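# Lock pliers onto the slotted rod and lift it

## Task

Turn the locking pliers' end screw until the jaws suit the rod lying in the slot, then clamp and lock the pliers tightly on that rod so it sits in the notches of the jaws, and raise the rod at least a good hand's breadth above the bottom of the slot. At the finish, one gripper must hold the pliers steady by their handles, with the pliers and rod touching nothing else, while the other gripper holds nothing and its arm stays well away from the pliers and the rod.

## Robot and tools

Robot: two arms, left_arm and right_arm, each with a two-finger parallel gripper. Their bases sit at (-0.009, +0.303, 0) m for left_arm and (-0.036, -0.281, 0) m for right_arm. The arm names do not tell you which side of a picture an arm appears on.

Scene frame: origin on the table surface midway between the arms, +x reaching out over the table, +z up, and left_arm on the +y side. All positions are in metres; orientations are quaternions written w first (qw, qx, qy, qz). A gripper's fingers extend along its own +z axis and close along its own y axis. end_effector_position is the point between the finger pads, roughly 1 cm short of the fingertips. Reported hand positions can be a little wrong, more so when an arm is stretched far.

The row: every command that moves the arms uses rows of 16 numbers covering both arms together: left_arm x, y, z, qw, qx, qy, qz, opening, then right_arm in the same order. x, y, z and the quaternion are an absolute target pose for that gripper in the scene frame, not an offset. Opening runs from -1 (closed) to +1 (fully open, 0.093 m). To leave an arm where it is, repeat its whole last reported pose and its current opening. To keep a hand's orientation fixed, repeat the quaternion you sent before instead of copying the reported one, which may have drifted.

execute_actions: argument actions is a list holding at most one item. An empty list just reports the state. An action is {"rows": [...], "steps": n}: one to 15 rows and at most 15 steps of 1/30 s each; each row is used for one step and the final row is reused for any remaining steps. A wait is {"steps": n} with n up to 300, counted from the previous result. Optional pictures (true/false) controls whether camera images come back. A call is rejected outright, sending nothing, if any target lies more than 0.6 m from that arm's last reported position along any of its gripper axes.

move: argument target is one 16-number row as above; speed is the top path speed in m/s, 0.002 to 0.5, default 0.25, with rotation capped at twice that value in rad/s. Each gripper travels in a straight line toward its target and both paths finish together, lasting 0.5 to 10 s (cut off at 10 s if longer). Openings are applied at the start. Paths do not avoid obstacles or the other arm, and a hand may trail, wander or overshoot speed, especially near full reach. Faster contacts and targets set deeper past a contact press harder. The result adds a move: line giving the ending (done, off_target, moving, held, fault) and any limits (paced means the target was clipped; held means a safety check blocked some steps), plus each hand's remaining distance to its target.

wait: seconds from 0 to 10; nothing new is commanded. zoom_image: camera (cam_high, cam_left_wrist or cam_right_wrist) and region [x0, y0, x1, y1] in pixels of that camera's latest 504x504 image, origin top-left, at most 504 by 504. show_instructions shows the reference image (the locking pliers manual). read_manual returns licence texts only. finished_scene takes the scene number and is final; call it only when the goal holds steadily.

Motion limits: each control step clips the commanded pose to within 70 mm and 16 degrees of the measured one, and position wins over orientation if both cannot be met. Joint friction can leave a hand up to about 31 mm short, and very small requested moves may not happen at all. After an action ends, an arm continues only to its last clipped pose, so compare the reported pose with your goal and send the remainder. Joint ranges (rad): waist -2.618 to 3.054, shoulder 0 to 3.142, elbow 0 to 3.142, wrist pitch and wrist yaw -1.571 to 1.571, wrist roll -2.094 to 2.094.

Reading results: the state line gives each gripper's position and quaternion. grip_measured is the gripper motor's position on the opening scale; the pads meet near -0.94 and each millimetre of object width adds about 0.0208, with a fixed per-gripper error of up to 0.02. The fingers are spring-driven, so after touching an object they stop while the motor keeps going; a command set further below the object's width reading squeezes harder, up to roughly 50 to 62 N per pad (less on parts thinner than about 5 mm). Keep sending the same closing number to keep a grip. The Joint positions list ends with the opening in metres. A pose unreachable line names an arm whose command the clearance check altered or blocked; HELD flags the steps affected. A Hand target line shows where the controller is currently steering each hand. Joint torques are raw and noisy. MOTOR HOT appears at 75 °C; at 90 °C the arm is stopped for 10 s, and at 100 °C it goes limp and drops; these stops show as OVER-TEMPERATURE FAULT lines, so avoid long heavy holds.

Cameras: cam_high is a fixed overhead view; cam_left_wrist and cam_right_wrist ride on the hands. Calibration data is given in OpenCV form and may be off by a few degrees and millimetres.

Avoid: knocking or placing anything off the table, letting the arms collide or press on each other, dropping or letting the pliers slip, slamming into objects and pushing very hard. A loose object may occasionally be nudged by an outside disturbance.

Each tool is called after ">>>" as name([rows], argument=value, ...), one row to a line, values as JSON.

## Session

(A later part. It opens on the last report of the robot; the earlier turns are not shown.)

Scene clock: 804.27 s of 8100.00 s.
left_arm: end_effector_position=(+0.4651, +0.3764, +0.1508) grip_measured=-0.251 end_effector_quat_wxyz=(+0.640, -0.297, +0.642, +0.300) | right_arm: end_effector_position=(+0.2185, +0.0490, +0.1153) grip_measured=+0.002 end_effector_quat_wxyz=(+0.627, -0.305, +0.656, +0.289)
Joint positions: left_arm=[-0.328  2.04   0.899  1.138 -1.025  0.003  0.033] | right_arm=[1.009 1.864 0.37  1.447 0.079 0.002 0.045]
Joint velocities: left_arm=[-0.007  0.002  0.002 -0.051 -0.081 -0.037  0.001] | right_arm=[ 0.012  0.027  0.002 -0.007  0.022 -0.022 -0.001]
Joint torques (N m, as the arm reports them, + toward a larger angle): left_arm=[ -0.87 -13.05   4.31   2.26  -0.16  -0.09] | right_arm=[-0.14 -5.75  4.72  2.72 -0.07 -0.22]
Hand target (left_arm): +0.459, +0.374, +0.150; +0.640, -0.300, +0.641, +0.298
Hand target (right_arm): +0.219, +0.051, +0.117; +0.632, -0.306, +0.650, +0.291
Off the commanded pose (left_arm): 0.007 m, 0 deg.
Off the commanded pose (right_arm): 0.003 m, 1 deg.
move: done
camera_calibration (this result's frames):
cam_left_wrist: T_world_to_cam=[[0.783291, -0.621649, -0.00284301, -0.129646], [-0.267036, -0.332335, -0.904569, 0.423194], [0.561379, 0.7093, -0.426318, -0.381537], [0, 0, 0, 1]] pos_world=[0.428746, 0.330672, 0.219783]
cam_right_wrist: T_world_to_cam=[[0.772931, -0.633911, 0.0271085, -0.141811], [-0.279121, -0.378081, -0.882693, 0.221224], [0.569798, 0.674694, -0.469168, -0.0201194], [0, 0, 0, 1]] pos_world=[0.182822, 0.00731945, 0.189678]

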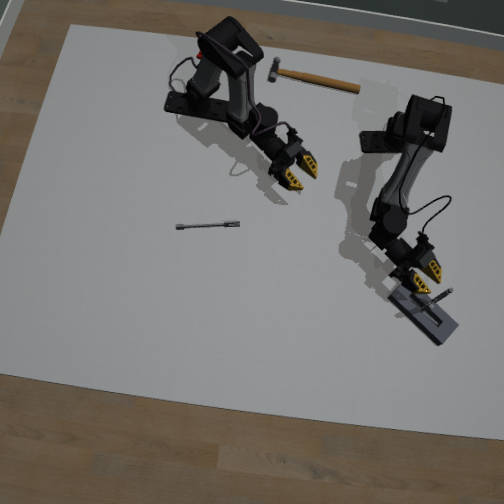

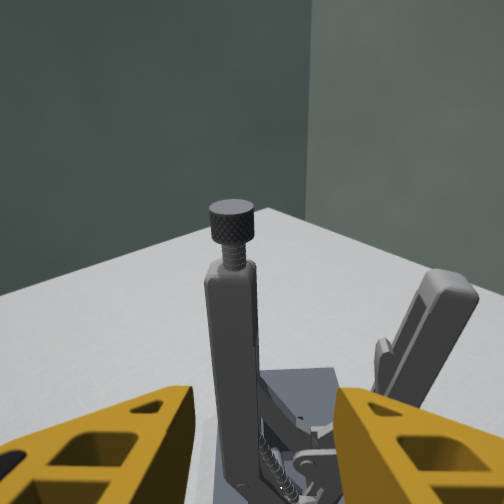

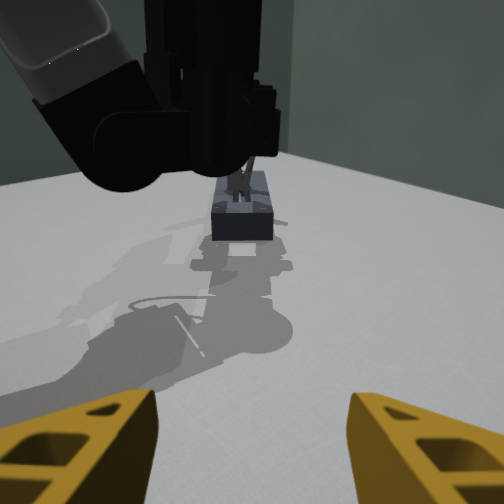

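>>> move(target=[0.474,0.357,0.146,0.641,-0.299,0.641,0.299,1, 0.2188,0.0512,0.1167,0.632,-0.306,0.650,0.291,0], speed=0.04)

Scene clock: 809.60 s of 8100.00 s.
left_arm: end_effector_position=(+0.4691, +0.3610, +0.1473) grip_measured=+1.000 end_effector_quat_wxyz=(+0.640, -0.297, +0.642, +0.300) | right_arm: end_effector_position=(+0.2185, +0.0490, +0.1153) grip_measured=+0.002 end_effector_quat_wxyz=(+0.627, -0.305, +0.656, +0.289)
Joint positions: left_arm=[-0.367  2.068  0.927  1.139 -1.063  0.003  0.093] | right_arm=[1.009 1.864 0.37  1.447 0.079 0.002 0.045]
Joint velocities: left_arm=[-0.012  0.007  0.002 -0.022 -0.095  0.022  0.   ] | right_arm=[-0.002 -0.012 -0.002  0.022  0.066  0.007  0.001]
Joint torques (N m, as the arm reports them, + toward a larger angle): left_arm=[ -0.83 -10.09   9.39   2.05  -0.18  -0.07] | right_arm=[-0.17 -5.77  4.75  2.72 -0.08 -0.22]
Hand target (left_arm): +0.474, +0.357, +0.146; +0.640, -0.299, +0.641, +0.299
Hand target (right_arm): +0.219, +0.051, +0.117; +0.632, -0.306, +0.650, +0.291
Off the commanded pose (left_arm): 0.006 m, 0 deg.
Off the commanded pose (right_arm): 0.003 m, 1 deg.
move: done
camera_calibration (this result's frames):
cam_left_wrist: T_world_to_cam=[[0.783055, -0.621947, -0.00255622, -0.142236], [-0.266808, -0.332203, -0.904685, 0.415774], [0.561817, 0.7091, -0.426073, -0.374506], [0, 0, 0, 1]] pos_world=[0.432714, 0.31522, 0.216214]
cam_right_wrist: T_world_to_cam=[[0.772931, -0.633911, 0.0271085, -0.141811], [-0.279121, -0.378081, -0.882693, 0.221224], [0.569798, 0.674694, -0.469168, -0.0201194], [0, 0, 0, 1]] pos_world=[0.182822, 0.00731945, 0.189678]

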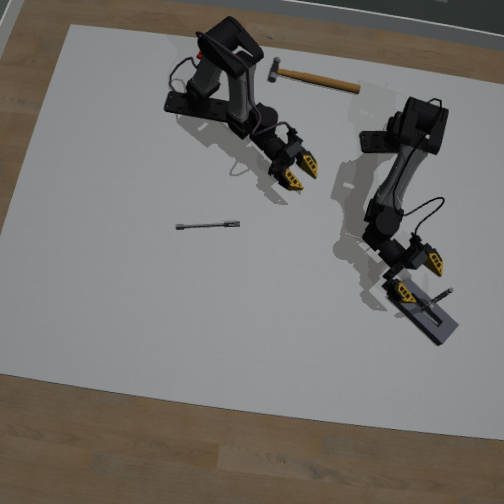

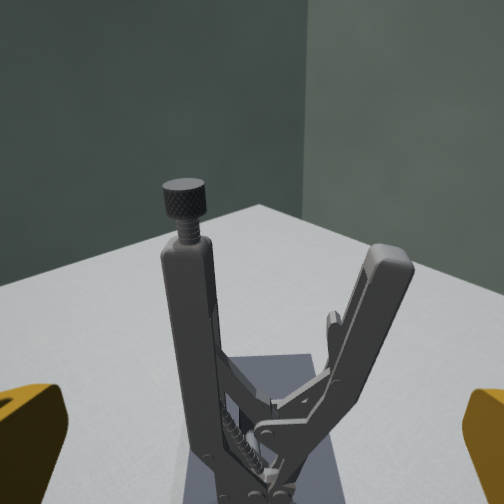

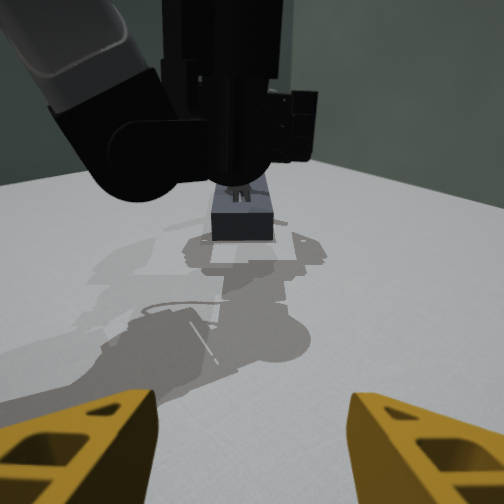

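>>> move(target=[0.506,0.391,0.144,0.641,-0.299,0.641,0.299,1, 0.2188,0.0512,0.1167,0.632,-0.306,0.650,0.291,0], speed=0.04)

Scene clock: 813.20 s of 8100.00 s.
left_arm: end_effector_position=(+0.4996, +0.3887, +0.1476) grip_measured=+1.000 end_effector_quat_wxyz=(+0.644, -0.300, +0.638, +0.297) | right_arm: end_effector_position=(+0.2185, +0.0490, +0.1153) grip_measured=+0.002 end_effector_quat_wxyz=(+0.627, -0.305, +0.656, +0.289)
Joint positions: left_arm=[-0.285  2.141  1.048  1.105 -0.98   0.003  0.093] | right_arm=[1.009 1.864 0.37  1.447 0.079 0.002 0.045]
Joint velocities: left_arm=[-0.017 -0.002 -0.002  0.066  0.037 -0.007  0.   ] | right_arm=[ 0.002  0.002  0.007 -0.007 -0.051 -0.051  0.001]
Joint torques (N m, as the arm reports them, + toward a larger angle): left_arm=[  0.32 -10.96   9.93   2.07  -0.04   0.06] | right_arm=[-0.12 -5.74  4.72  2.72 -0.08 -0.22]
Hand target (left_arm): +0.505, +0.391, +0.145; +0.641, -0.298, +0.640, +0.300
Hand target (right_arm): +0.219, +0.051, +0.117; +0.632, -0.306, +0.650, +0.291
Off the commanded pose (left_arm): 0.008 m, 1 deg.
Off the commanded pose (right_arm): 0.003 m, 1 deg.
move: done
camera_calibration (this result's frames):
cam_left_wrist: T_world_to_cam=[[0.782531, -0.62254, 0.00947566, -0.150138], [-0.254373, -0.333563, -0.907761, 0.428238], [0.568278, 0.707941, -0.41938, -0.414953], [0, 0, 0, 1]] pos_world=[0.462228, 0.34314, 0.216138]
cam_right_wrist: T_world_to_cam=[[0.772931, -0.633911, 0.0271085, -0.141811], [-0.279121, -0.378081, -0.882693, 0.221224], [0.569798, 0.674694, -0.469168, -0.0201194], [0, 0, 0, 1]] pos_world=[0.182822, 0.00731945, 0.189678]

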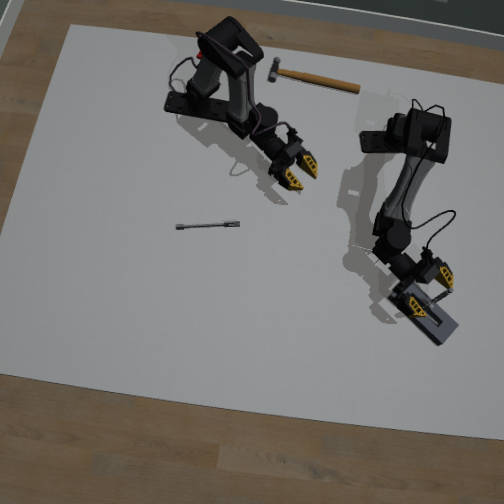

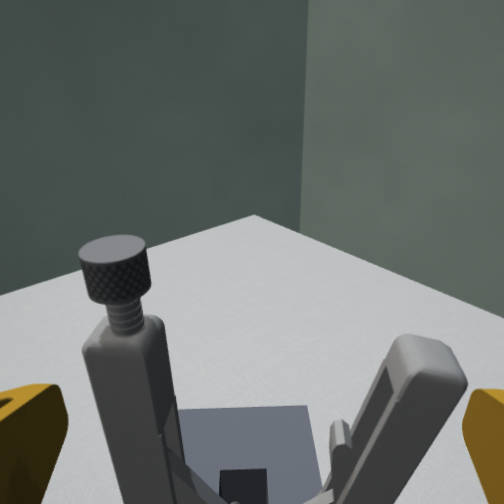

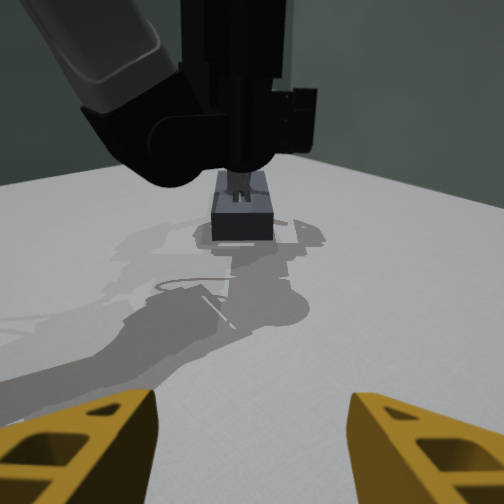

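>>> move(target=[0.509,0.398,0.144,0.641,-0.299,0.641,0.299,1, 0.2188,0.0512,0.1167,0.632,-0.306,0.650,0.291,0], speed=0.02)

>>> move(target=[0.509,0.398,0.144,0.641,-0.299,0.641,0.299,0.45, 0.2188,0.0512,0.1167,0.632,-0.306,0.650,0.291,0], speed=0.02)

Scene clock: 817.23 s of 8100.00 s.
left_arm: end_effector_position=(+0.5034, +0.3948, +0.1476) grip_measured=+1.000 end_effector_quat_wxyz=(+0.644, -0.298, +0.639, +0.297) | right_arm: end_effector_position=(+0.2185, +0.0490, +0.1153) grip_measured=+0.002 end_effector_quat_wxyz=(+0.627, -0.305, +0.656, +0.289)
Joint positions: left_arm=[-0.269  2.148  1.062  1.095 -0.962  0.003  0.093] | right_arm=[1.009 1.864 0.37  1.447 0.079 0.002 0.045]
Joint velocities: left_arm=[ 0.002 -0.012  0.002 -0.037 -0.051 -0.007  0.   ] | right_arm=[-0.002 -0.007  0.002 -0.11  -0.037 -0.007  0.001]
Joint torques (N m, as the arm reports them, + toward a larger angle): left_arm=[  0.27 -11.07   9.72   2.03  -0.03   0.01] | right_arm=[-0.09 -5.73  4.72  2.72 -0.09 -0.21]
Hand target (left_arm): +0.509, +0.398, +0.144; +0.641, -0.299, +0.641, +0.299
Hand target (right_arm): +0.219, +0.051, +0.117; +0.632, -0.306, +0.650, +0.291
Off the commanded pose (left_arm): 0.007 m, 0 deg.
Off the commanded pose (right_arm): 0.003 m, 1 deg.
move: done
camera_calibration (this result's frames):
cam_left_wrist: T_world_to_cam=[[0.781365, -0.624034, 0.00712867, -0.147778], [-0.257401, -0.332661, -0.907238, 0.43225], [0.568519, 0.707049, -0.420557, -0.421047], [0, 0, 0, 1]] pos_world=[0.466104, 0.349275, 0.216132]
cam_right_wrist: T_world_to_cam=[[0.772931, -0.633911, 0.0271085, -0.141811], [-0.279121, -0.378081, -0.882693, 0.221224], [0.569798, 0.674694, -0.469168, -0.0201194], [0, 0, 0, 1]] pos_world=[0.182822, 0.00731945, 0.189678]

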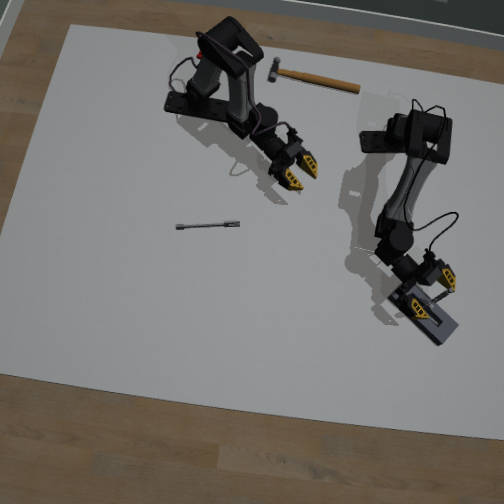

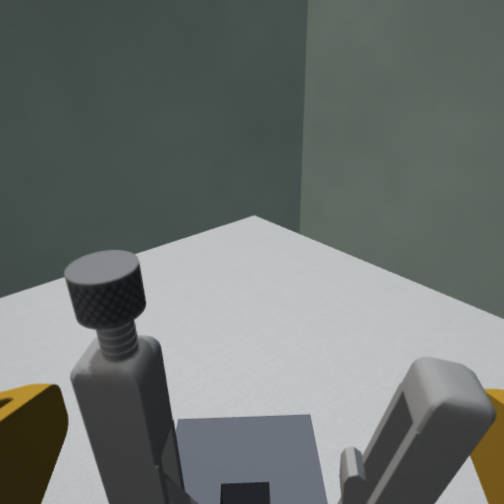

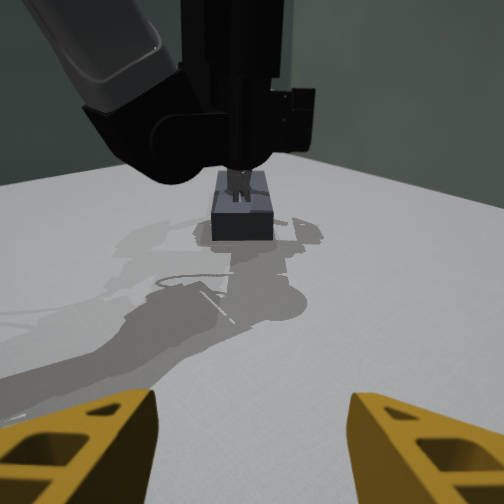

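Scene clock: 817.93 s of 8100.00 s.
left_arm: end_effector_position=(+0.5035, +0.3948, +0.1476) grip_measured=+0.454 end_effector_quat_wxyz=(+0.644, -0.298, +0.639, +0.297) | right_arm: end_effector_position=(+0.2185, +0.0490, +0.1153) grip_measured=+0.002 end_effector_quat_wxyz=(+0.627, -0.305, +0.656, +0.289)
Joint positions: left_arm=[-0.269  2.148  1.062  1.095 -0.961  0.003  0.067] | right_arm=[1.009 1.864 0.37  1.447 0.079 0.002 0.045]
Joint velocities: left_arm=[-0.007 -0.002  0.002  0.007  0.007 -0.051 -0.001] | right_arm=[-0.002 -0.012  0.017 -0.022 -0.051 -0.051  0.001]
Joint torques (N m, as the arm reports them, + toward a larger angle): left_arm=[  0.28 -11.04   9.79   2.03  -0.04   0.01] | right_arm=[-0.13 -5.78  4.76  2.73 -0.08 -0.21]
Hand target (left_arm): +0.509, +0.398, +0.144; +0.641, -0.299, +0.641, +0.299
Hand target (right_arm): +0.219, +0.051, +0.117; +0.632, -0.306, +0.650, +0.291
Off the commanded pose (left_arm): 0.007 m, 0 deg.
Off the commanded pose (right_arm): 0.003 m, 1 deg.
move: done
camera_calibration (this result's frames):
cam_left_wrist: T_world_to_cam=[[0.781127, -0.624332, 0.00712678, -0.147605], [-0.257528, -0.33256, -0.907239, 0.432273], [0.568789, 0.706833, -0.420554, -0.421097], [0, 0, 0, 1]] pos_world=[0.466136, 0.349248, 0.216133]
cam_right_wrist: T_world_to_cam=[[0.772931, -0.633911, 0.0271085, -0.141811], [-0.279121, -0.378081, -0.882693, 0.221224], [0.569798, 0.674694, -0.469168, -0.0201194], [0, 0, 0, 1]] pos_world=[0.182822, 0.00731945, 0.189678]

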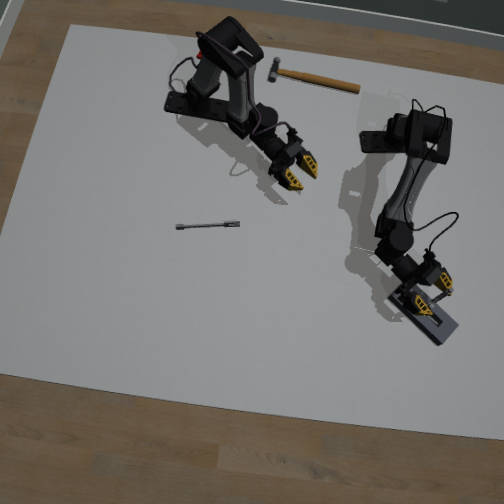

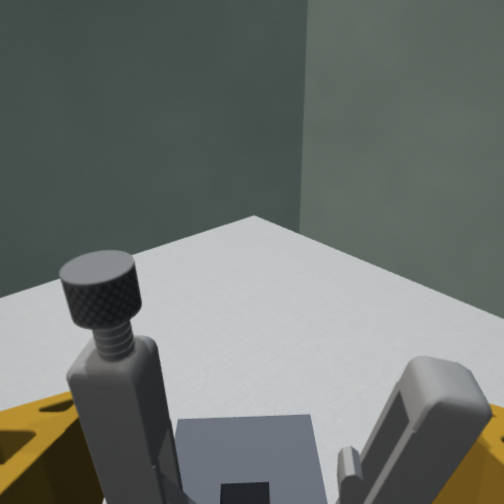

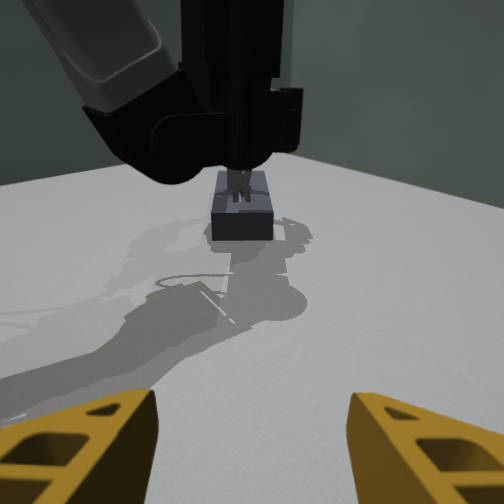

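>>> move(target=[0.509,0.398,0.144,0.641,-0.299,0.641,0.299,0.2, 0.2188,0.0512,0.1167,0.632,-0.306,0.650,0.291,0], speed=0.02)

>>> move(target=[0.509,0.398,0.144,0.641,-0.299,0.641,0.299,0.08, 0.2188,0.0512,0.1167,0.632,-0.306,0.650,0.291,0], speed=0.02)

>>> move(target=[0.509,0.398,0.144,0.641,-0.299,0.641,0.299,0.0, 0.2188,0.0512,0.1167,0.632,-0.306,0.650,0.291,0], speed=0.02)

Scene clock: 821.77 s of 8100.00 s.
left_arm: end_effector_position=(+0.5026, +0.3957, +0.1483) grip_measured=+0.204 end_effector_quat_wxyz=(+0.644, -0.301, +0.637, +0.299) | right_arm: end_effector_position=(+0.2185, +0.0490, +0.1153) grip_measured=+0.002 end_effector_quat_wxyz=(+0.627, -0.305, +0.656, +0.289)
Joint positions: left_arm=[-0.268  2.148  1.062  1.099 -0.968  0.004  0.055] | right_arm=[1.009 1.864 0.37  1.447 0.079 0.002 0.045]
Joint velocities: left_arm=[-0.022 -0.027 -0.002  0.037 -0.051 -0.037  0.   ] | right_arm=[ 0.002 -0.007 -0.007 -0.037 -0.022  0.022 -0.001]
Joint torques (N m, as the arm reports them, + toward a larger angle): left_arm=[  0.29 -11.17   9.93   1.94   0.05   0.01] | right_arm=[-0.14 -5.77  4.76  2.73 -0.08 -0.22]
Hand target (left_arm): +0.509, +0.398, +0.144; +0.641, -0.299, +0.641, +0.299
Hand target (right_arm): +0.219, +0.051, +0.117; +0.632, -0.306, +0.650, +0.291
Off the commanded pose (left_arm): 0.008 m, 1 deg.
Off the commanded pose (right_arm): 0.003 m, 1 deg.
move: done
camera_calibration (this result's frames):
cam_left_wrist: T_world_to_cam=[[0.785363, -0.61895, 0.0102358, -0.151082], [-0.251636, -0.334312, -0.908248, 0.430923], [0.565583, 0.710729, -0.418306, -0.421172], [0, 0, 0, 1]] pos_world=[0.465297, 0.349889, 0.216752]
cam_right_wrist: T_world_to_cam=[[0.772931, -0.633911, 0.0271085, -0.141811], [-0.279121, -0.378081, -0.882693, 0.221224], [0.569798, 0.674694, -0.469168, -0.0201194], [0, 0, 0, 1]] pos_world=[0.182822, 0.00731945, 0.189678]

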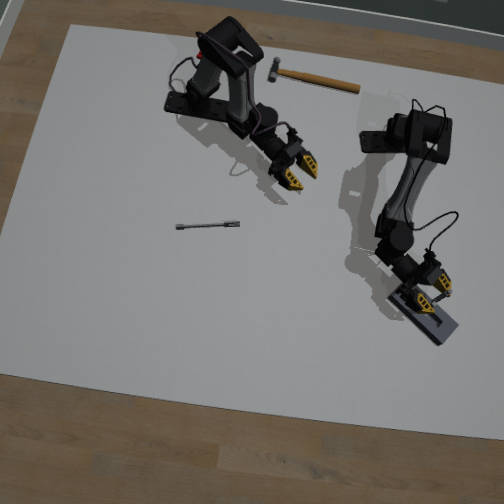

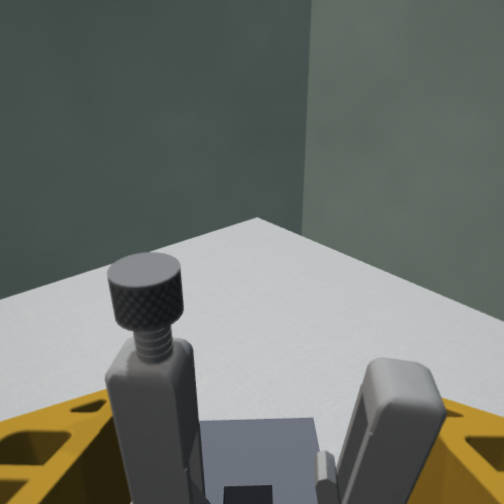

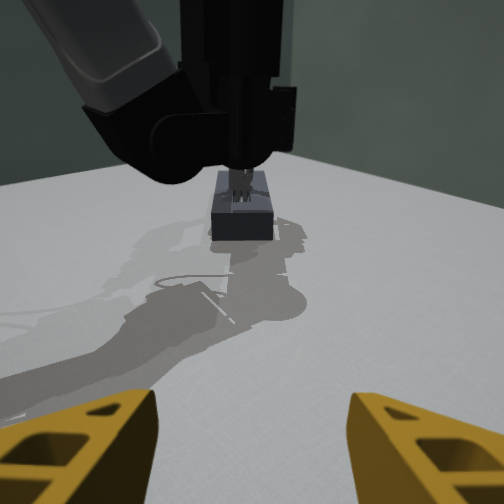

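Scene clock: 822.47 s of 8100.00 s.
left_arm: end_effector_position=(+0.5020, +0.3961, +0.1488) grip_measured=+0.087 end_effector_quat_wxyz=(+0.644, -0.303, +0.635, +0.300) | right_arm: end_effector_position=(+0.2185, +0.0490, +0.1153) grip_measured=+0.002 end_effector_quat_wxyz=(+0.627, -0.305, +0.656, +0.289)
Joint positions: left_arm=[-0.268  2.148  1.062  1.102 -0.972  0.004  0.049] | right_arm=[1.009 1.864 0.37  1.447 0.079 0.002 0.045]
Joint velocities: left_arm=[ 0.002 -0.002 -0.012  0.11  -0.066 -0.007  0.   ] | right_arm=[-0.002  0.007 -0.022 -0.007 -0.037 -0.037  0.   ]
Joint torques (N m, as the arm reports them, + toward a larger angle): left_arm=[  0.15 -11.11   9.87   1.96   0.09  -0.01] | right_arm=[-0.12 -5.76  4.8   2.72 -0.08 -0.22]
Hand target (left_arm): +0.509, +0.398, +0.144; +0.641, -0.299, +0.641, +0.299
Hand target (right_arm): +0.219, +0.051, +0.117; +0.632, -0.306, +0.650, +0.291
Off the commanded pose (left_arm): 0.009 m, 1 deg.
Off the commanded pose (right_arm): 0.003 m, 1 deg.
move: done
camera_calibration (this result's frames):
cam_left_wrist: T_world_to_cam=[[0.787924, -0.615646, 0.012452, -0.153299], [-0.247741, -0.33545, -0.908899, 0.429988], [0.563737, 0.713059, -0.41683, -0.421185], [0, 0, 0, 1]] pos_world=[0.464751, 0.350191, 0.217162]
cam_right_wrist: T_world_to_cam=[[0.772931, -0.633911, 0.0271085, -0.141811], [-0.279121, -0.378081, -0.882693, 0.221224], [0.569798, 0.674694, -0.469168, -0.0201194], [0, 0, 0, 1]] pos_world=[0.182822, 0.00731945, 0.189678]

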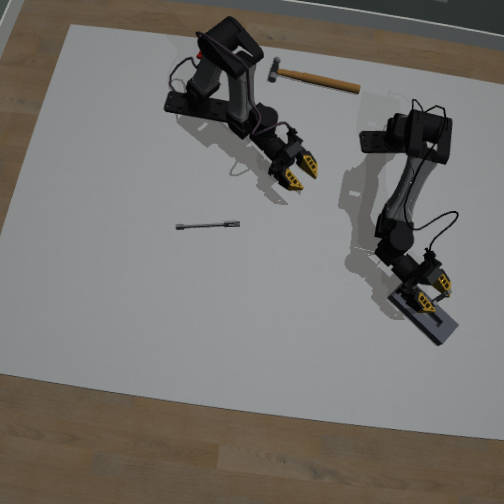

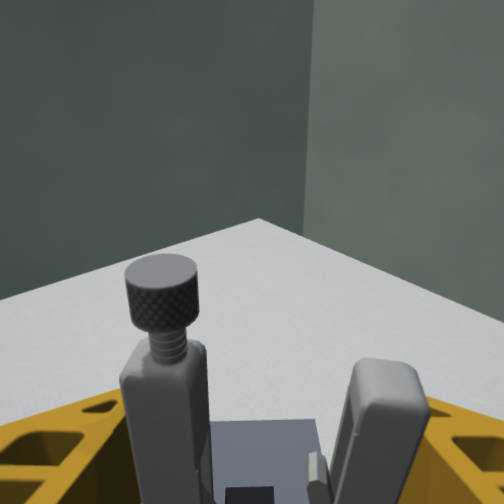

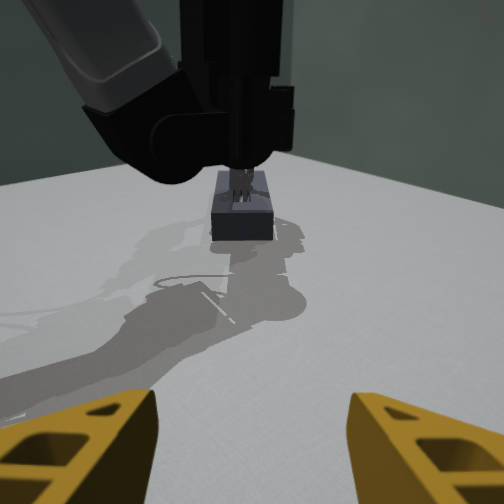

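Scene clock: 823.17 s of 8100.00 s.
left_arm: end_effector_position=(+0.5017, +0.3964, +0.1493) grip_measured=+0.003 end_effector_quat_wxyz=(+0.645, -0.304, +0.634, +0.300) | right_arm: end_effector_position=(+0.2185, +0.0490, +0.1153) grip_measured=+0.002 end_effector_quat_wxyz=(+0.627, -0.305, +0.656, +0.289)
Joint positions: left_arm=[-0.268  2.148  1.062  1.105 -0.975  0.004  0.045] | right_arm=[1.009 1.864 0.37  1.447 0.079 0.002 0.045]
Joint velocities: left_arm=[-0.007  0.002 -0.002  0.007 -0.081 -0.007 -0.001] | right_arm=[ 0.002 -0.002  0.007  0.022  0.007  0.022 -0.   ]
Joint torques (N m, as the arm reports them, + toward a larger angle): left_arm=[  0.27 -11.21   9.7    1.92   0.07  -0.03] | right_arm=[-0.13 -5.72  4.76  2.72 -0.08 -0.21]
Hand target (left_arm): +0.509, +0.398, +0.144; +0.641, -0.299, +0.641, +0.299
Hand target (right_arm): +0.219, +0.051, +0.117; +0.632, -0.306, +0.650, +0.291
Off the commanded pose (left_arm): 0.009 m, 1 deg.
Off the commanded pose (right_arm): 0.003 m, 1 deg.
move: done
camera_calibration (this result's frames):
cam_left_wrist: T_world_to_cam=[[0.789524, -0.613536, 0.0150469, -0.154874], [-0.244085, -0.336405, -0.909535, 0.429097], [0.563094, 0.714427, -0.415354, -0.421417], [0, 0, 0, 1]] pos_world=[0.46431, 0.350401, 0.217572]
cam_right_wrist: T_world_to_cam=[[0.772931, -0.633911, 0.0271085, -0.141811], [-0.279121, -0.378081, -0.882693, 0.221224], [0.569798, 0.674694, -0.469168, -0.0201194], [0, 0, 0, 1]] pos_world=[0.182822, 0.00731945, 0.189678]

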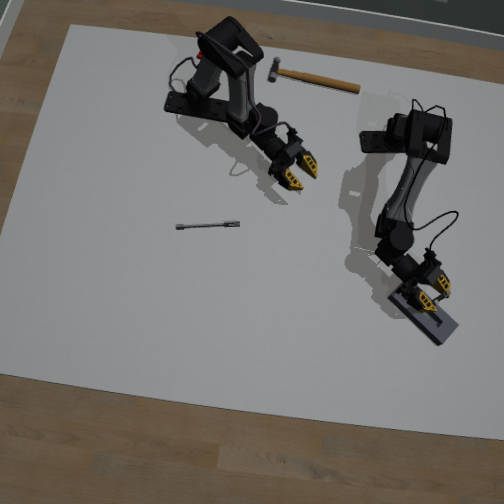

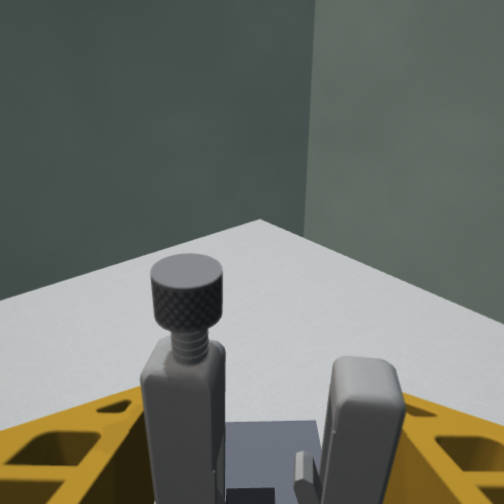

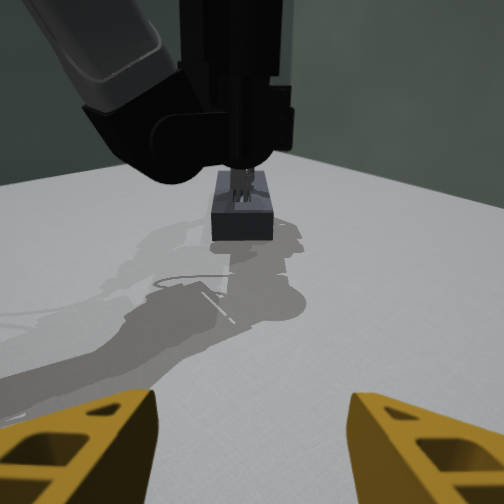

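>>> move(target=[0.505,0.398,0.147,0.641,-0.299,0.641,0.299,-0.15, 0.2188,0.0512,0.1167,0.632,-0.306,0.650,0.291,0], speed=0.02)

>>> move(target=[0.502,0.396,0.20,0.641,-0.299,0.641,0.299,-0.15, 0.2188,0.0512,0.1167,0.632,-0.306,0.650,0.291,0], speed=0.03)

>>> zoom_image(camera="cam_right_wrist", region=[200,130,290,220])

Scene clock: 829.70 s of 8100.00 s.
left_arm: end_effector_position=(+0.5016, +0.3965, +0.1494) grip_measured=-0.133 end_effector_quat_wxyz=(+0.645, -0.305, +0.634, +0.300) | right_arm: end_effector_position=(+0.2185, +0.0490, +0.1153) grip_measured=+0.002 end_effector_quat_wxyz=(+0.627, -0.305, +0.656, +0.289)
Joint positions: left_arm=[-0.268  2.148  1.062  1.106 -0.976  0.004  0.039] | right_arm=[1.009 1.864 0.37  1.447 0.079 0.002 0.045]
Joint velocities: left_arm=[ 0.002 -0.007 -0.007 -0.037 -0.037  0.007 -0.002] | right_arm=[-0.007  0.002 -0.007 -0.066 -0.022 -0.037 -0.001]
Joint torques (N m, as the arm reports them, + toward a larger angle): left_arm=[  0.19 -12.92   8.31   1.86   0.11   0.02] | right_arm=[-0.14 -5.74  4.79  2.72 -0.08 -0.21]
Hand target (left_arm): +0.505, +0.398, +0.147; +0.641, -0.299, +0.641, +0.299
Hand target (right_arm): +0.219, +0.051, +0.117; +0.632, -0.306, +0.650, +0.291
Off the commanded pose (left_arm): 0.004 m, 1 deg.
Off the commanded pose (right_arm): 0.003 m, 1 deg.
move: done
camera_calibration (this result's frames):
cam_left_wrist: T_world_to_cam=[[0.789986, -0.612933, 0.0153765, -0.155266], [-0.243484, -0.336636, -0.909611, 0.428958], [0.562706, 0.714836, -0.415177, -0.421386], [0, 0, 0, 1]] pos_world=[0.464219, 0.350457, 0.217622]
cam_right_wrist: T_world_to_cam=[[0.772931, -0.633911, 0.0271085, -0.141811], [-0.279121, -0.378081, -0.882693, 0.221224], [0.569798, 0.674694, -0.469168, -0.0201194], [0, 0, 0, 1]] pos_world=[0.182822, 0.00731945, 0.189678]

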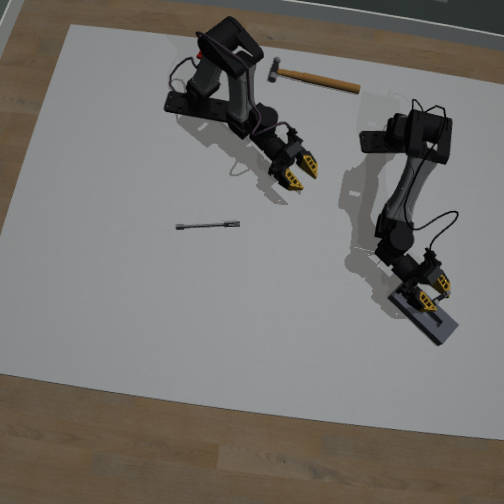

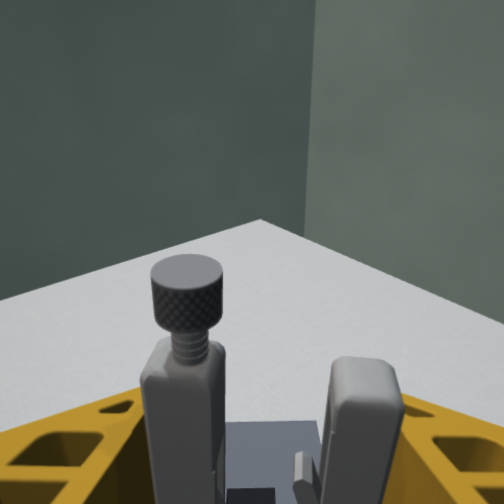

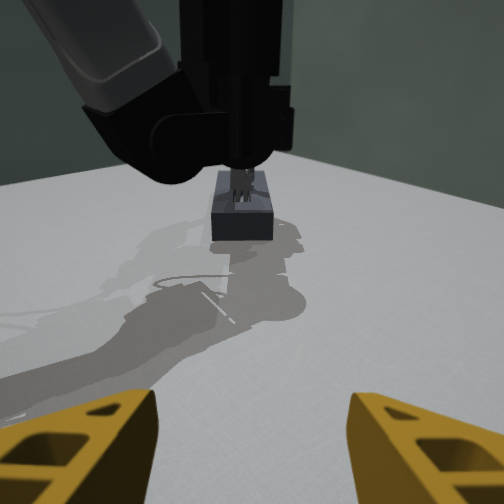

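Scene clock: 831.60 s of 8100.00 s.
left_arm: end_effector_position=(+0.5009, +0.3922, +0.1717) grip_measured=-0.133 end_effector_quat_wxyz=(+0.631, -0.288, +0.661, +0.288) | right_arm: end_effector_position=(+0.2185, +0.0490, +0.1153) grip_measured=+0.002 end_effector_quat_wxyz=(+0.627, -0.305, +0.656, +0.289)
Joint positions: left_arm=[-0.268  2.028  1.062  0.901 -0.931 -0.035  0.039] | right_arm=[1.009 1.864 0.37  1.447 0.079 0.002 0.045]
Joint velocities: left_arm=[ 0.017 -0.012 -0.012  0.007  0.037  0.037 -0.   ] | right_arm=[ 0.017 -0.017 -0.012 -0.007  0.022 -0.066 -0.   ]
Joint torques (N m, as the arm reports them, + toward a larger angle): left_arm=[ -0.29 -15.46  11.82   2.19  -0.53   0.46] | right_arm=[-0.14 -5.71  4.78  2.72 -0.09 -0.22]
Hand target (left_arm): +0.501, +0.396, +0.200; +0.641, -0.299, +0.641, +0.298
Hand target (right_arm): +0.219, +0.051, +0.117; +0.632, -0.306, +0.650, +0.291
Off the commanded pose (left_arm): 0.029 m, 3 deg.
Off the commanded pose (right_arm): 0.003 m, 1 deg.
move: off_target (left_arm)
camera_calibration (this result's frames):
cam_left_wrist: T_world_to_cam=[[0.761934, -0.647471, -0.0154379, -0.124855], [-0.308004, -0.34128, -0.888066, 0.478007], [0.569728, 0.681403, -0.459456, -0.39147], [0, 0, 0, 1]] pos_world=[0.465391, 0.349043, 0.242711]
cam_right_wrist: T_world_to_cam=[[0.772931, -0.633911, 0.0271085, -0.141811], [-0.279121, -0.378081, -0.882693, 0.221224], [0.569798, 0.674694, -0.469168, -0.0201194], [0, 0, 0, 1]] pos_world=[0.182822, 0.00731945, 0.189678]

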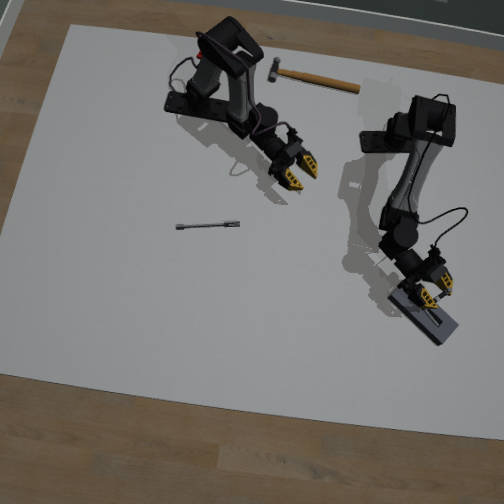

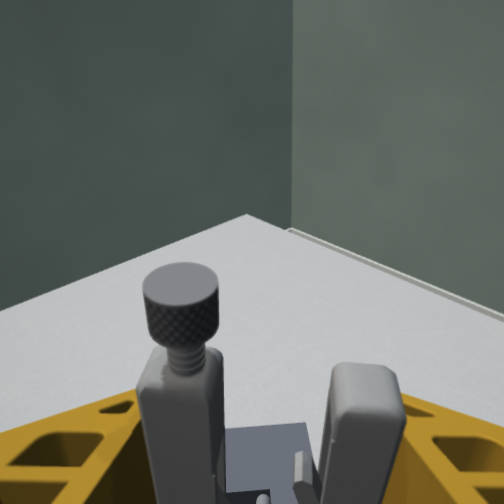

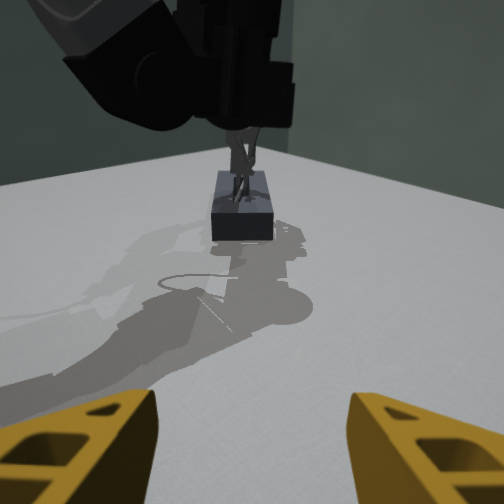

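Region (200, 130, 290, 220) of cam_right_wrist's 504x504 image, scaled by 5.600, with more detail than that image has.

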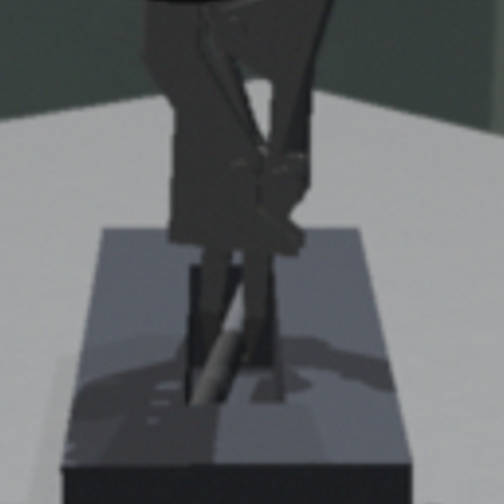

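>>> move(target=[0.510,0.400,0.178,0.645,-0.301,0.637,0.301,-0.15, 0.2188,0.0512,0.1167,0.632,-0.306,0.650,0.291,0], speed=0.02)

>>> zoom_image(camera="cam_right_wrist", region=[200,130,290,220])

Scene clock: 836.70 s of 8100.00 s.
left_arm: end_effector_position=(+0.5050, +0.3935, +0.1638) grip_measured=-0.133 end_effector_quat_wxyz=(+0.630, -0.288, +0.657, +0.299) | right_arm: end_effector_position=(+0.2185, +0.0490, +0.1153) grip_measured=+0.002 end_effector_quat_wxyz=(+0.627, -0.305, +0.656, +0.289)
Joint positions: left_arm=[-0.268  2.074  1.08   0.946 -0.947 -0.009  0.039] | right_arm=[1.009 1.864 0.37  1.447 0.079 0.002 0.045]
Joint velocities: left_arm=[-0.017  0.002 -0.007 -0.066 -0.095 -0.007  0.   ] | right_arm=[-0.002 -0.007  0.012  0.037 -0.007 -0.051  0.001]
Joint torques (N m, as the arm reports them, + toward a larger angle): left_arm=[  0.66 -11.99  11.07   2.63  -0.28   0.21] | right_arm=[-0.16 -5.75  4.8   2.72 -0.09 -0.22]
Hand target (left_arm): +0.509, +0.400, +0.178; +0.643, -0.301, +0.637, +0.301
Hand target (right_arm): +0.219, +0.051, +0.117; +0.632, -0.306, +0.650, +0.291
Off the commanded pose (left_arm): 0.016 m, 3 deg.
Off the commanded pose (right_arm): 0.003 m, 1 deg.
move: off_target (left_arm)
camera_calibration (this result's frames):
cam_left_wrist: T_world_to_cam=[[0.772076, -0.634923, -0.0277669, -0.135316], [-0.304673, -0.331437, -0.89293, 0.468004], [0.557739, 0.69787, -0.449338, -0.400384], [0, 0, 0, 1]] pos_world=[0.470372, 0.348614, 0.23423]
cam_right_wrist: T_world_to_cam=[[0.772931, -0.633911, 0.0271085, -0.141811], [-0.279121, -0.378081, -0.882693, 0.221224], [0.569798, 0.674694, -0.469168, -0.0201194], [0, 0, 0, 1]] pos_world=[0.182822, 0.00731945, 0.189678]

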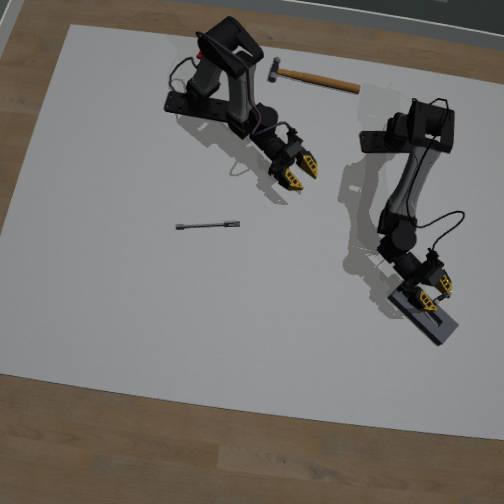

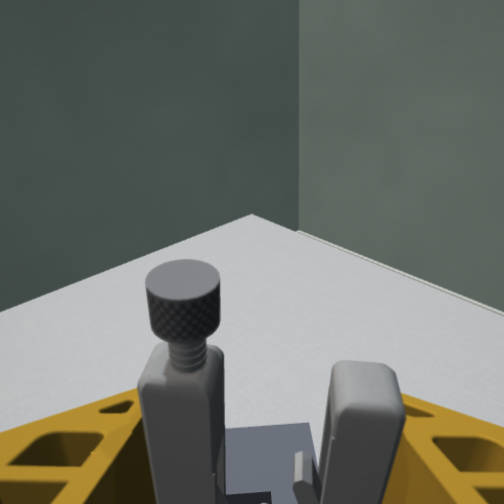

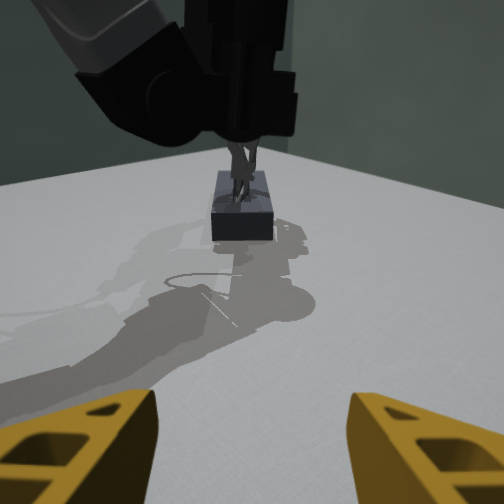

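Region (200, 130, 290, 220) of cam_right_wrist's 504x504 image, scaled by 5.600, with more detail than that image has.

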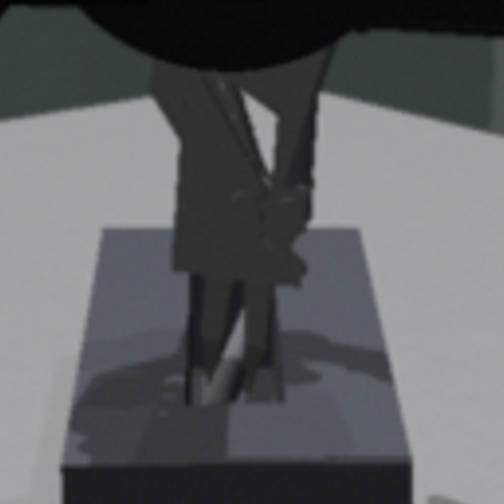

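>>> move(target=[0.508,0.398,0.170,0.624,-0.332,0.624,0.332,-0.15, 0.2188,0.0512,0.1167,0.632,-0.306,0.650,0.291,0], speed=0.03)

>>> zoom_image(camera="cam_right_wrist", region=[200,130,290,220])

Scene clock: 846.87 s of 8100.00 s.
left_arm: end_effector_position=(+0.5042, +0.3957, +0.1579) grip_measured=-0.133 end_effector_quat_wxyz=(+0.615, -0.320, +0.641, +0.328) | right_arm: end_effector_position=(+0.2185, +0.0490, +0.1153) grip_measured=+0.002 end_effector_quat_wxyz=(+0.627, -0.305, +0.656, +0.289)
Joint positions: left_arm=[-0.284  2.124  1.138  0.928 -1.06  -0.024  0.039] | right_arm=[1.009 1.864 0.37  1.447 0.079 0.002 0.045]
Joint velocities: left_arm=[-0.002  0.002 -0.002 -0.037 -0.007  0.022 -0.   ] | right_arm=[-0.002  0.012 -0.007  0.022  0.037 -0.037  0.001]
Joint torques (N m, as the arm reports them, + toward a larger angle): left_arm=[ -0.23 -12.59  11.15   2.42  -0.39   0.22] | right_arm=[-0.11 -5.78  4.74  2.72 -0.1  -0.2 ]
Hand target (left_arm): +0.507, +0.398, +0.170; +0.623, -0.333, +0.625, +0.331
Hand target (right_arm): +0.219, +0.051, +0.117; +0.632, -0.306, +0.650, +0.291
Off the commanded pose (left_arm): 0.013 m, 3 deg.
Off the commanded pose (right_arm): 0.003 m, 1 deg.
move: off_target (left_arm)
camera_calibration (this result's frames):
cam_left_wrist: T_world_to_cam=[[0.830092, -0.557091, -0.0244552, -0.193975], [-0.268818, -0.361358, -0.892837, 0.456929], [0.488554, 0.74771, -0.449716, -0.388955], [0, 0, 0, 1]] pos_world=[0.473873, 0.347879, 0.2283]
cam_right_wrist: T_world_to_cam=[[0.772931, -0.633911, 0.0271085, -0.141811], [-0.279121, -0.378081, -0.882693, 0.221224], [0.569798, 0.674694, -0.469168, -0.0201194], [0, 0, 0, 1]] pos_world=[0.182822, 0.00731945, 0.189678]

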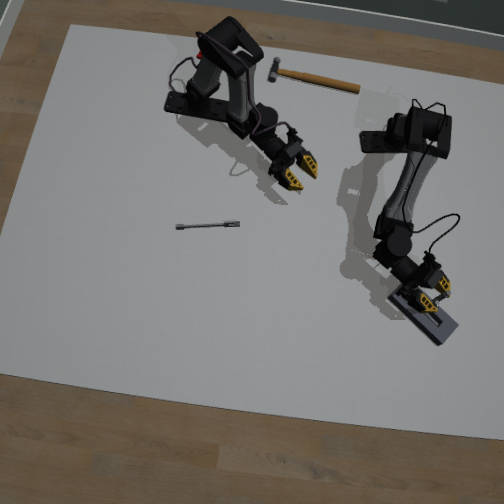

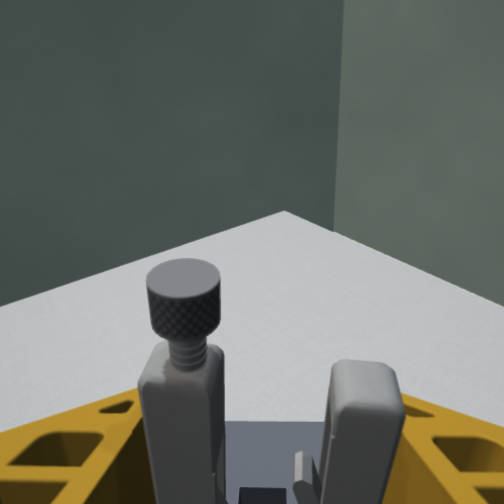

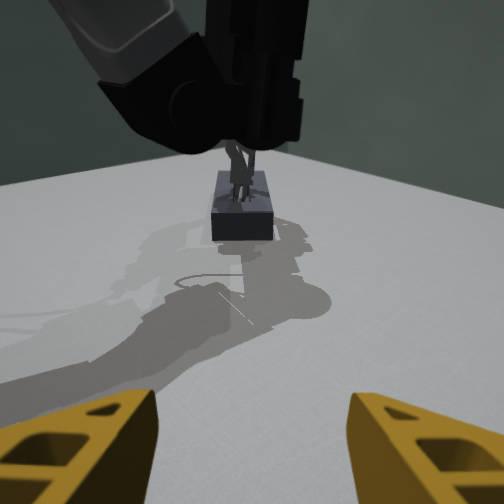

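Region (200, 130, 290, 220) of cam_right_wrist's 504x504 image, scaled by 5.600, with more detail than that image has.

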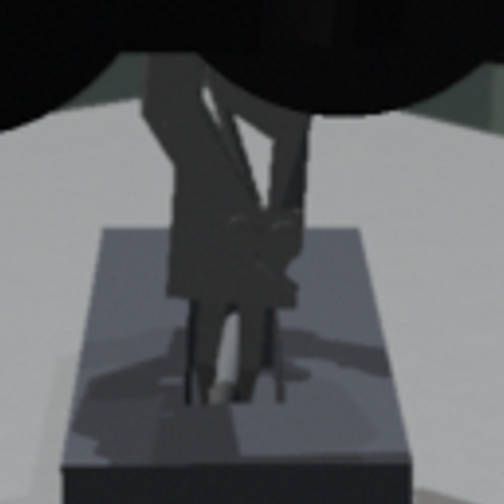

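>>> move(target=[0.506,0.397,0.168,0.638,-0.325,0.611,0.339,-0.15, 0.2188,0.0512,0.1167,0.632,-0.306,0.650,0.291,0], speed=0.03)

>>> zoom_image(camera="cam_right_wrist", region=[200,130,290,220])

Scene clock: 855.50 s of 8100.00 s.
left_arm: end_effector_position=(+0.5047, +0.3942, +0.1571) grip_measured=-0.133 end_effector_quat_wxyz=(+0.622, -0.312, +0.631, +0.342) | right_arm: end_effector_position=(+0.2185, +0.0490, +0.1153) grip_measured=+0.002 end_effector_quat_wxyz=(+0.627, -0.305, +0.656, +0.289)
Joint positions: left_arm=[-0.29   2.163  1.138  1.041 -1.075  0.058  0.039] | right_arm=[1.009 1.864 0.37  1.447 0.079 0.002 0.045]
Joint velocities: left_arm=[-0.012  0.002  0.012 -0.037  0.007 -0.007 -0.001] | right_arm=[-0.002  0.002 -0.002  0.007  0.066 -0.022  0.   ]
Joint torques (N m, as the arm reports them, + toward a larger angle): left_arm=[ -0.04 -12.86   9.08   2.73  -0.18   0.19] | right_arm=[-0.14 -5.71  4.79  2.74 -0.09 -0.21]
Hand target (left_arm): +0.505, +0.397, +0.168; +0.637, -0.326, +0.612, +0.339
Hand target (right_arm): +0.219, +0.051, +0.117; +0.632, -0.306, +0.650, +0.291
Off the commanded pose (left_arm): 0.011 m, 3 deg.
Off the commanded pose (right_arm): 0.003 m, 1 deg.
move: off_target (left_arm)
camera_calibration (this result's frames):
cam_left_wrist: T_world_to_cam=[[0.835147, -0.548562, -0.0401102, -0.198682], [-0.259259, -0.328289, -0.908301, 0.440401], [0.485092, 0.768964, -0.416389, -0.40025], [0, 0, 0, 1]] pos_world=[0.474265, 0.343368, 0.225388]
cam_right_wrist: T_world_to_cam=[[0.772931, -0.633911, 0.0271085, -0.141811], [-0.279121, -0.378081, -0.882693, 0.221224], [0.569798, 0.674694, -0.469168, -0.0201194], [0, 0, 0, 1]] pos_world=[0.182822, 0.00731945, 0.189678]

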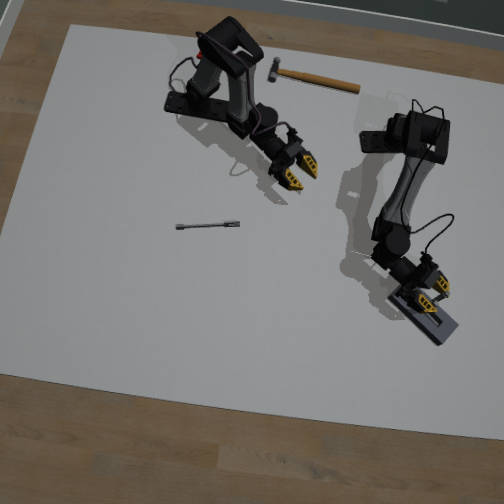

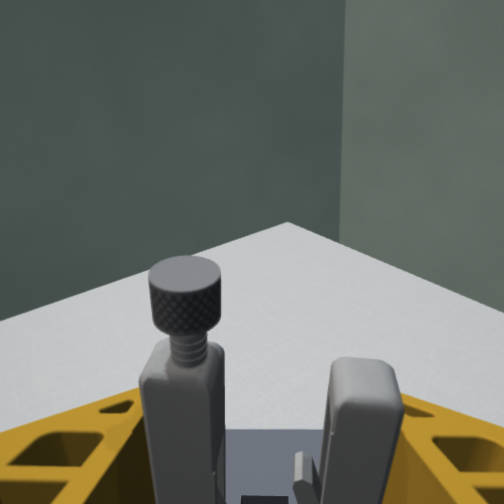

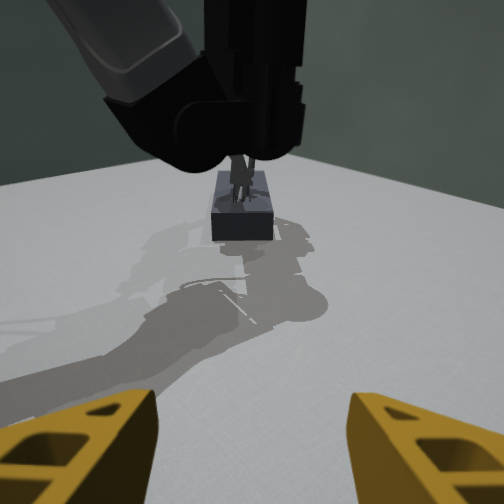

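Region (200, 130, 290, 220) of cam_right_wrist's 504x504 image, scaled by 5.600, with more detail than that image has.

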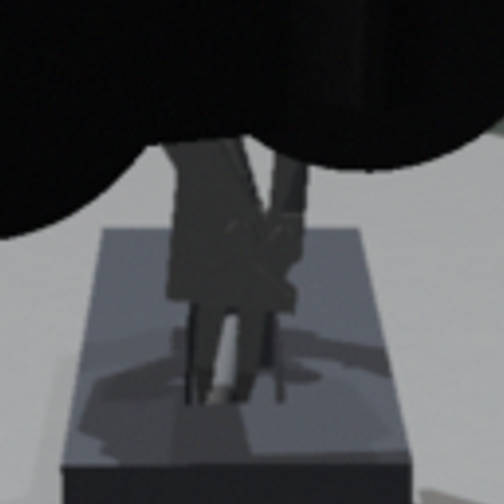

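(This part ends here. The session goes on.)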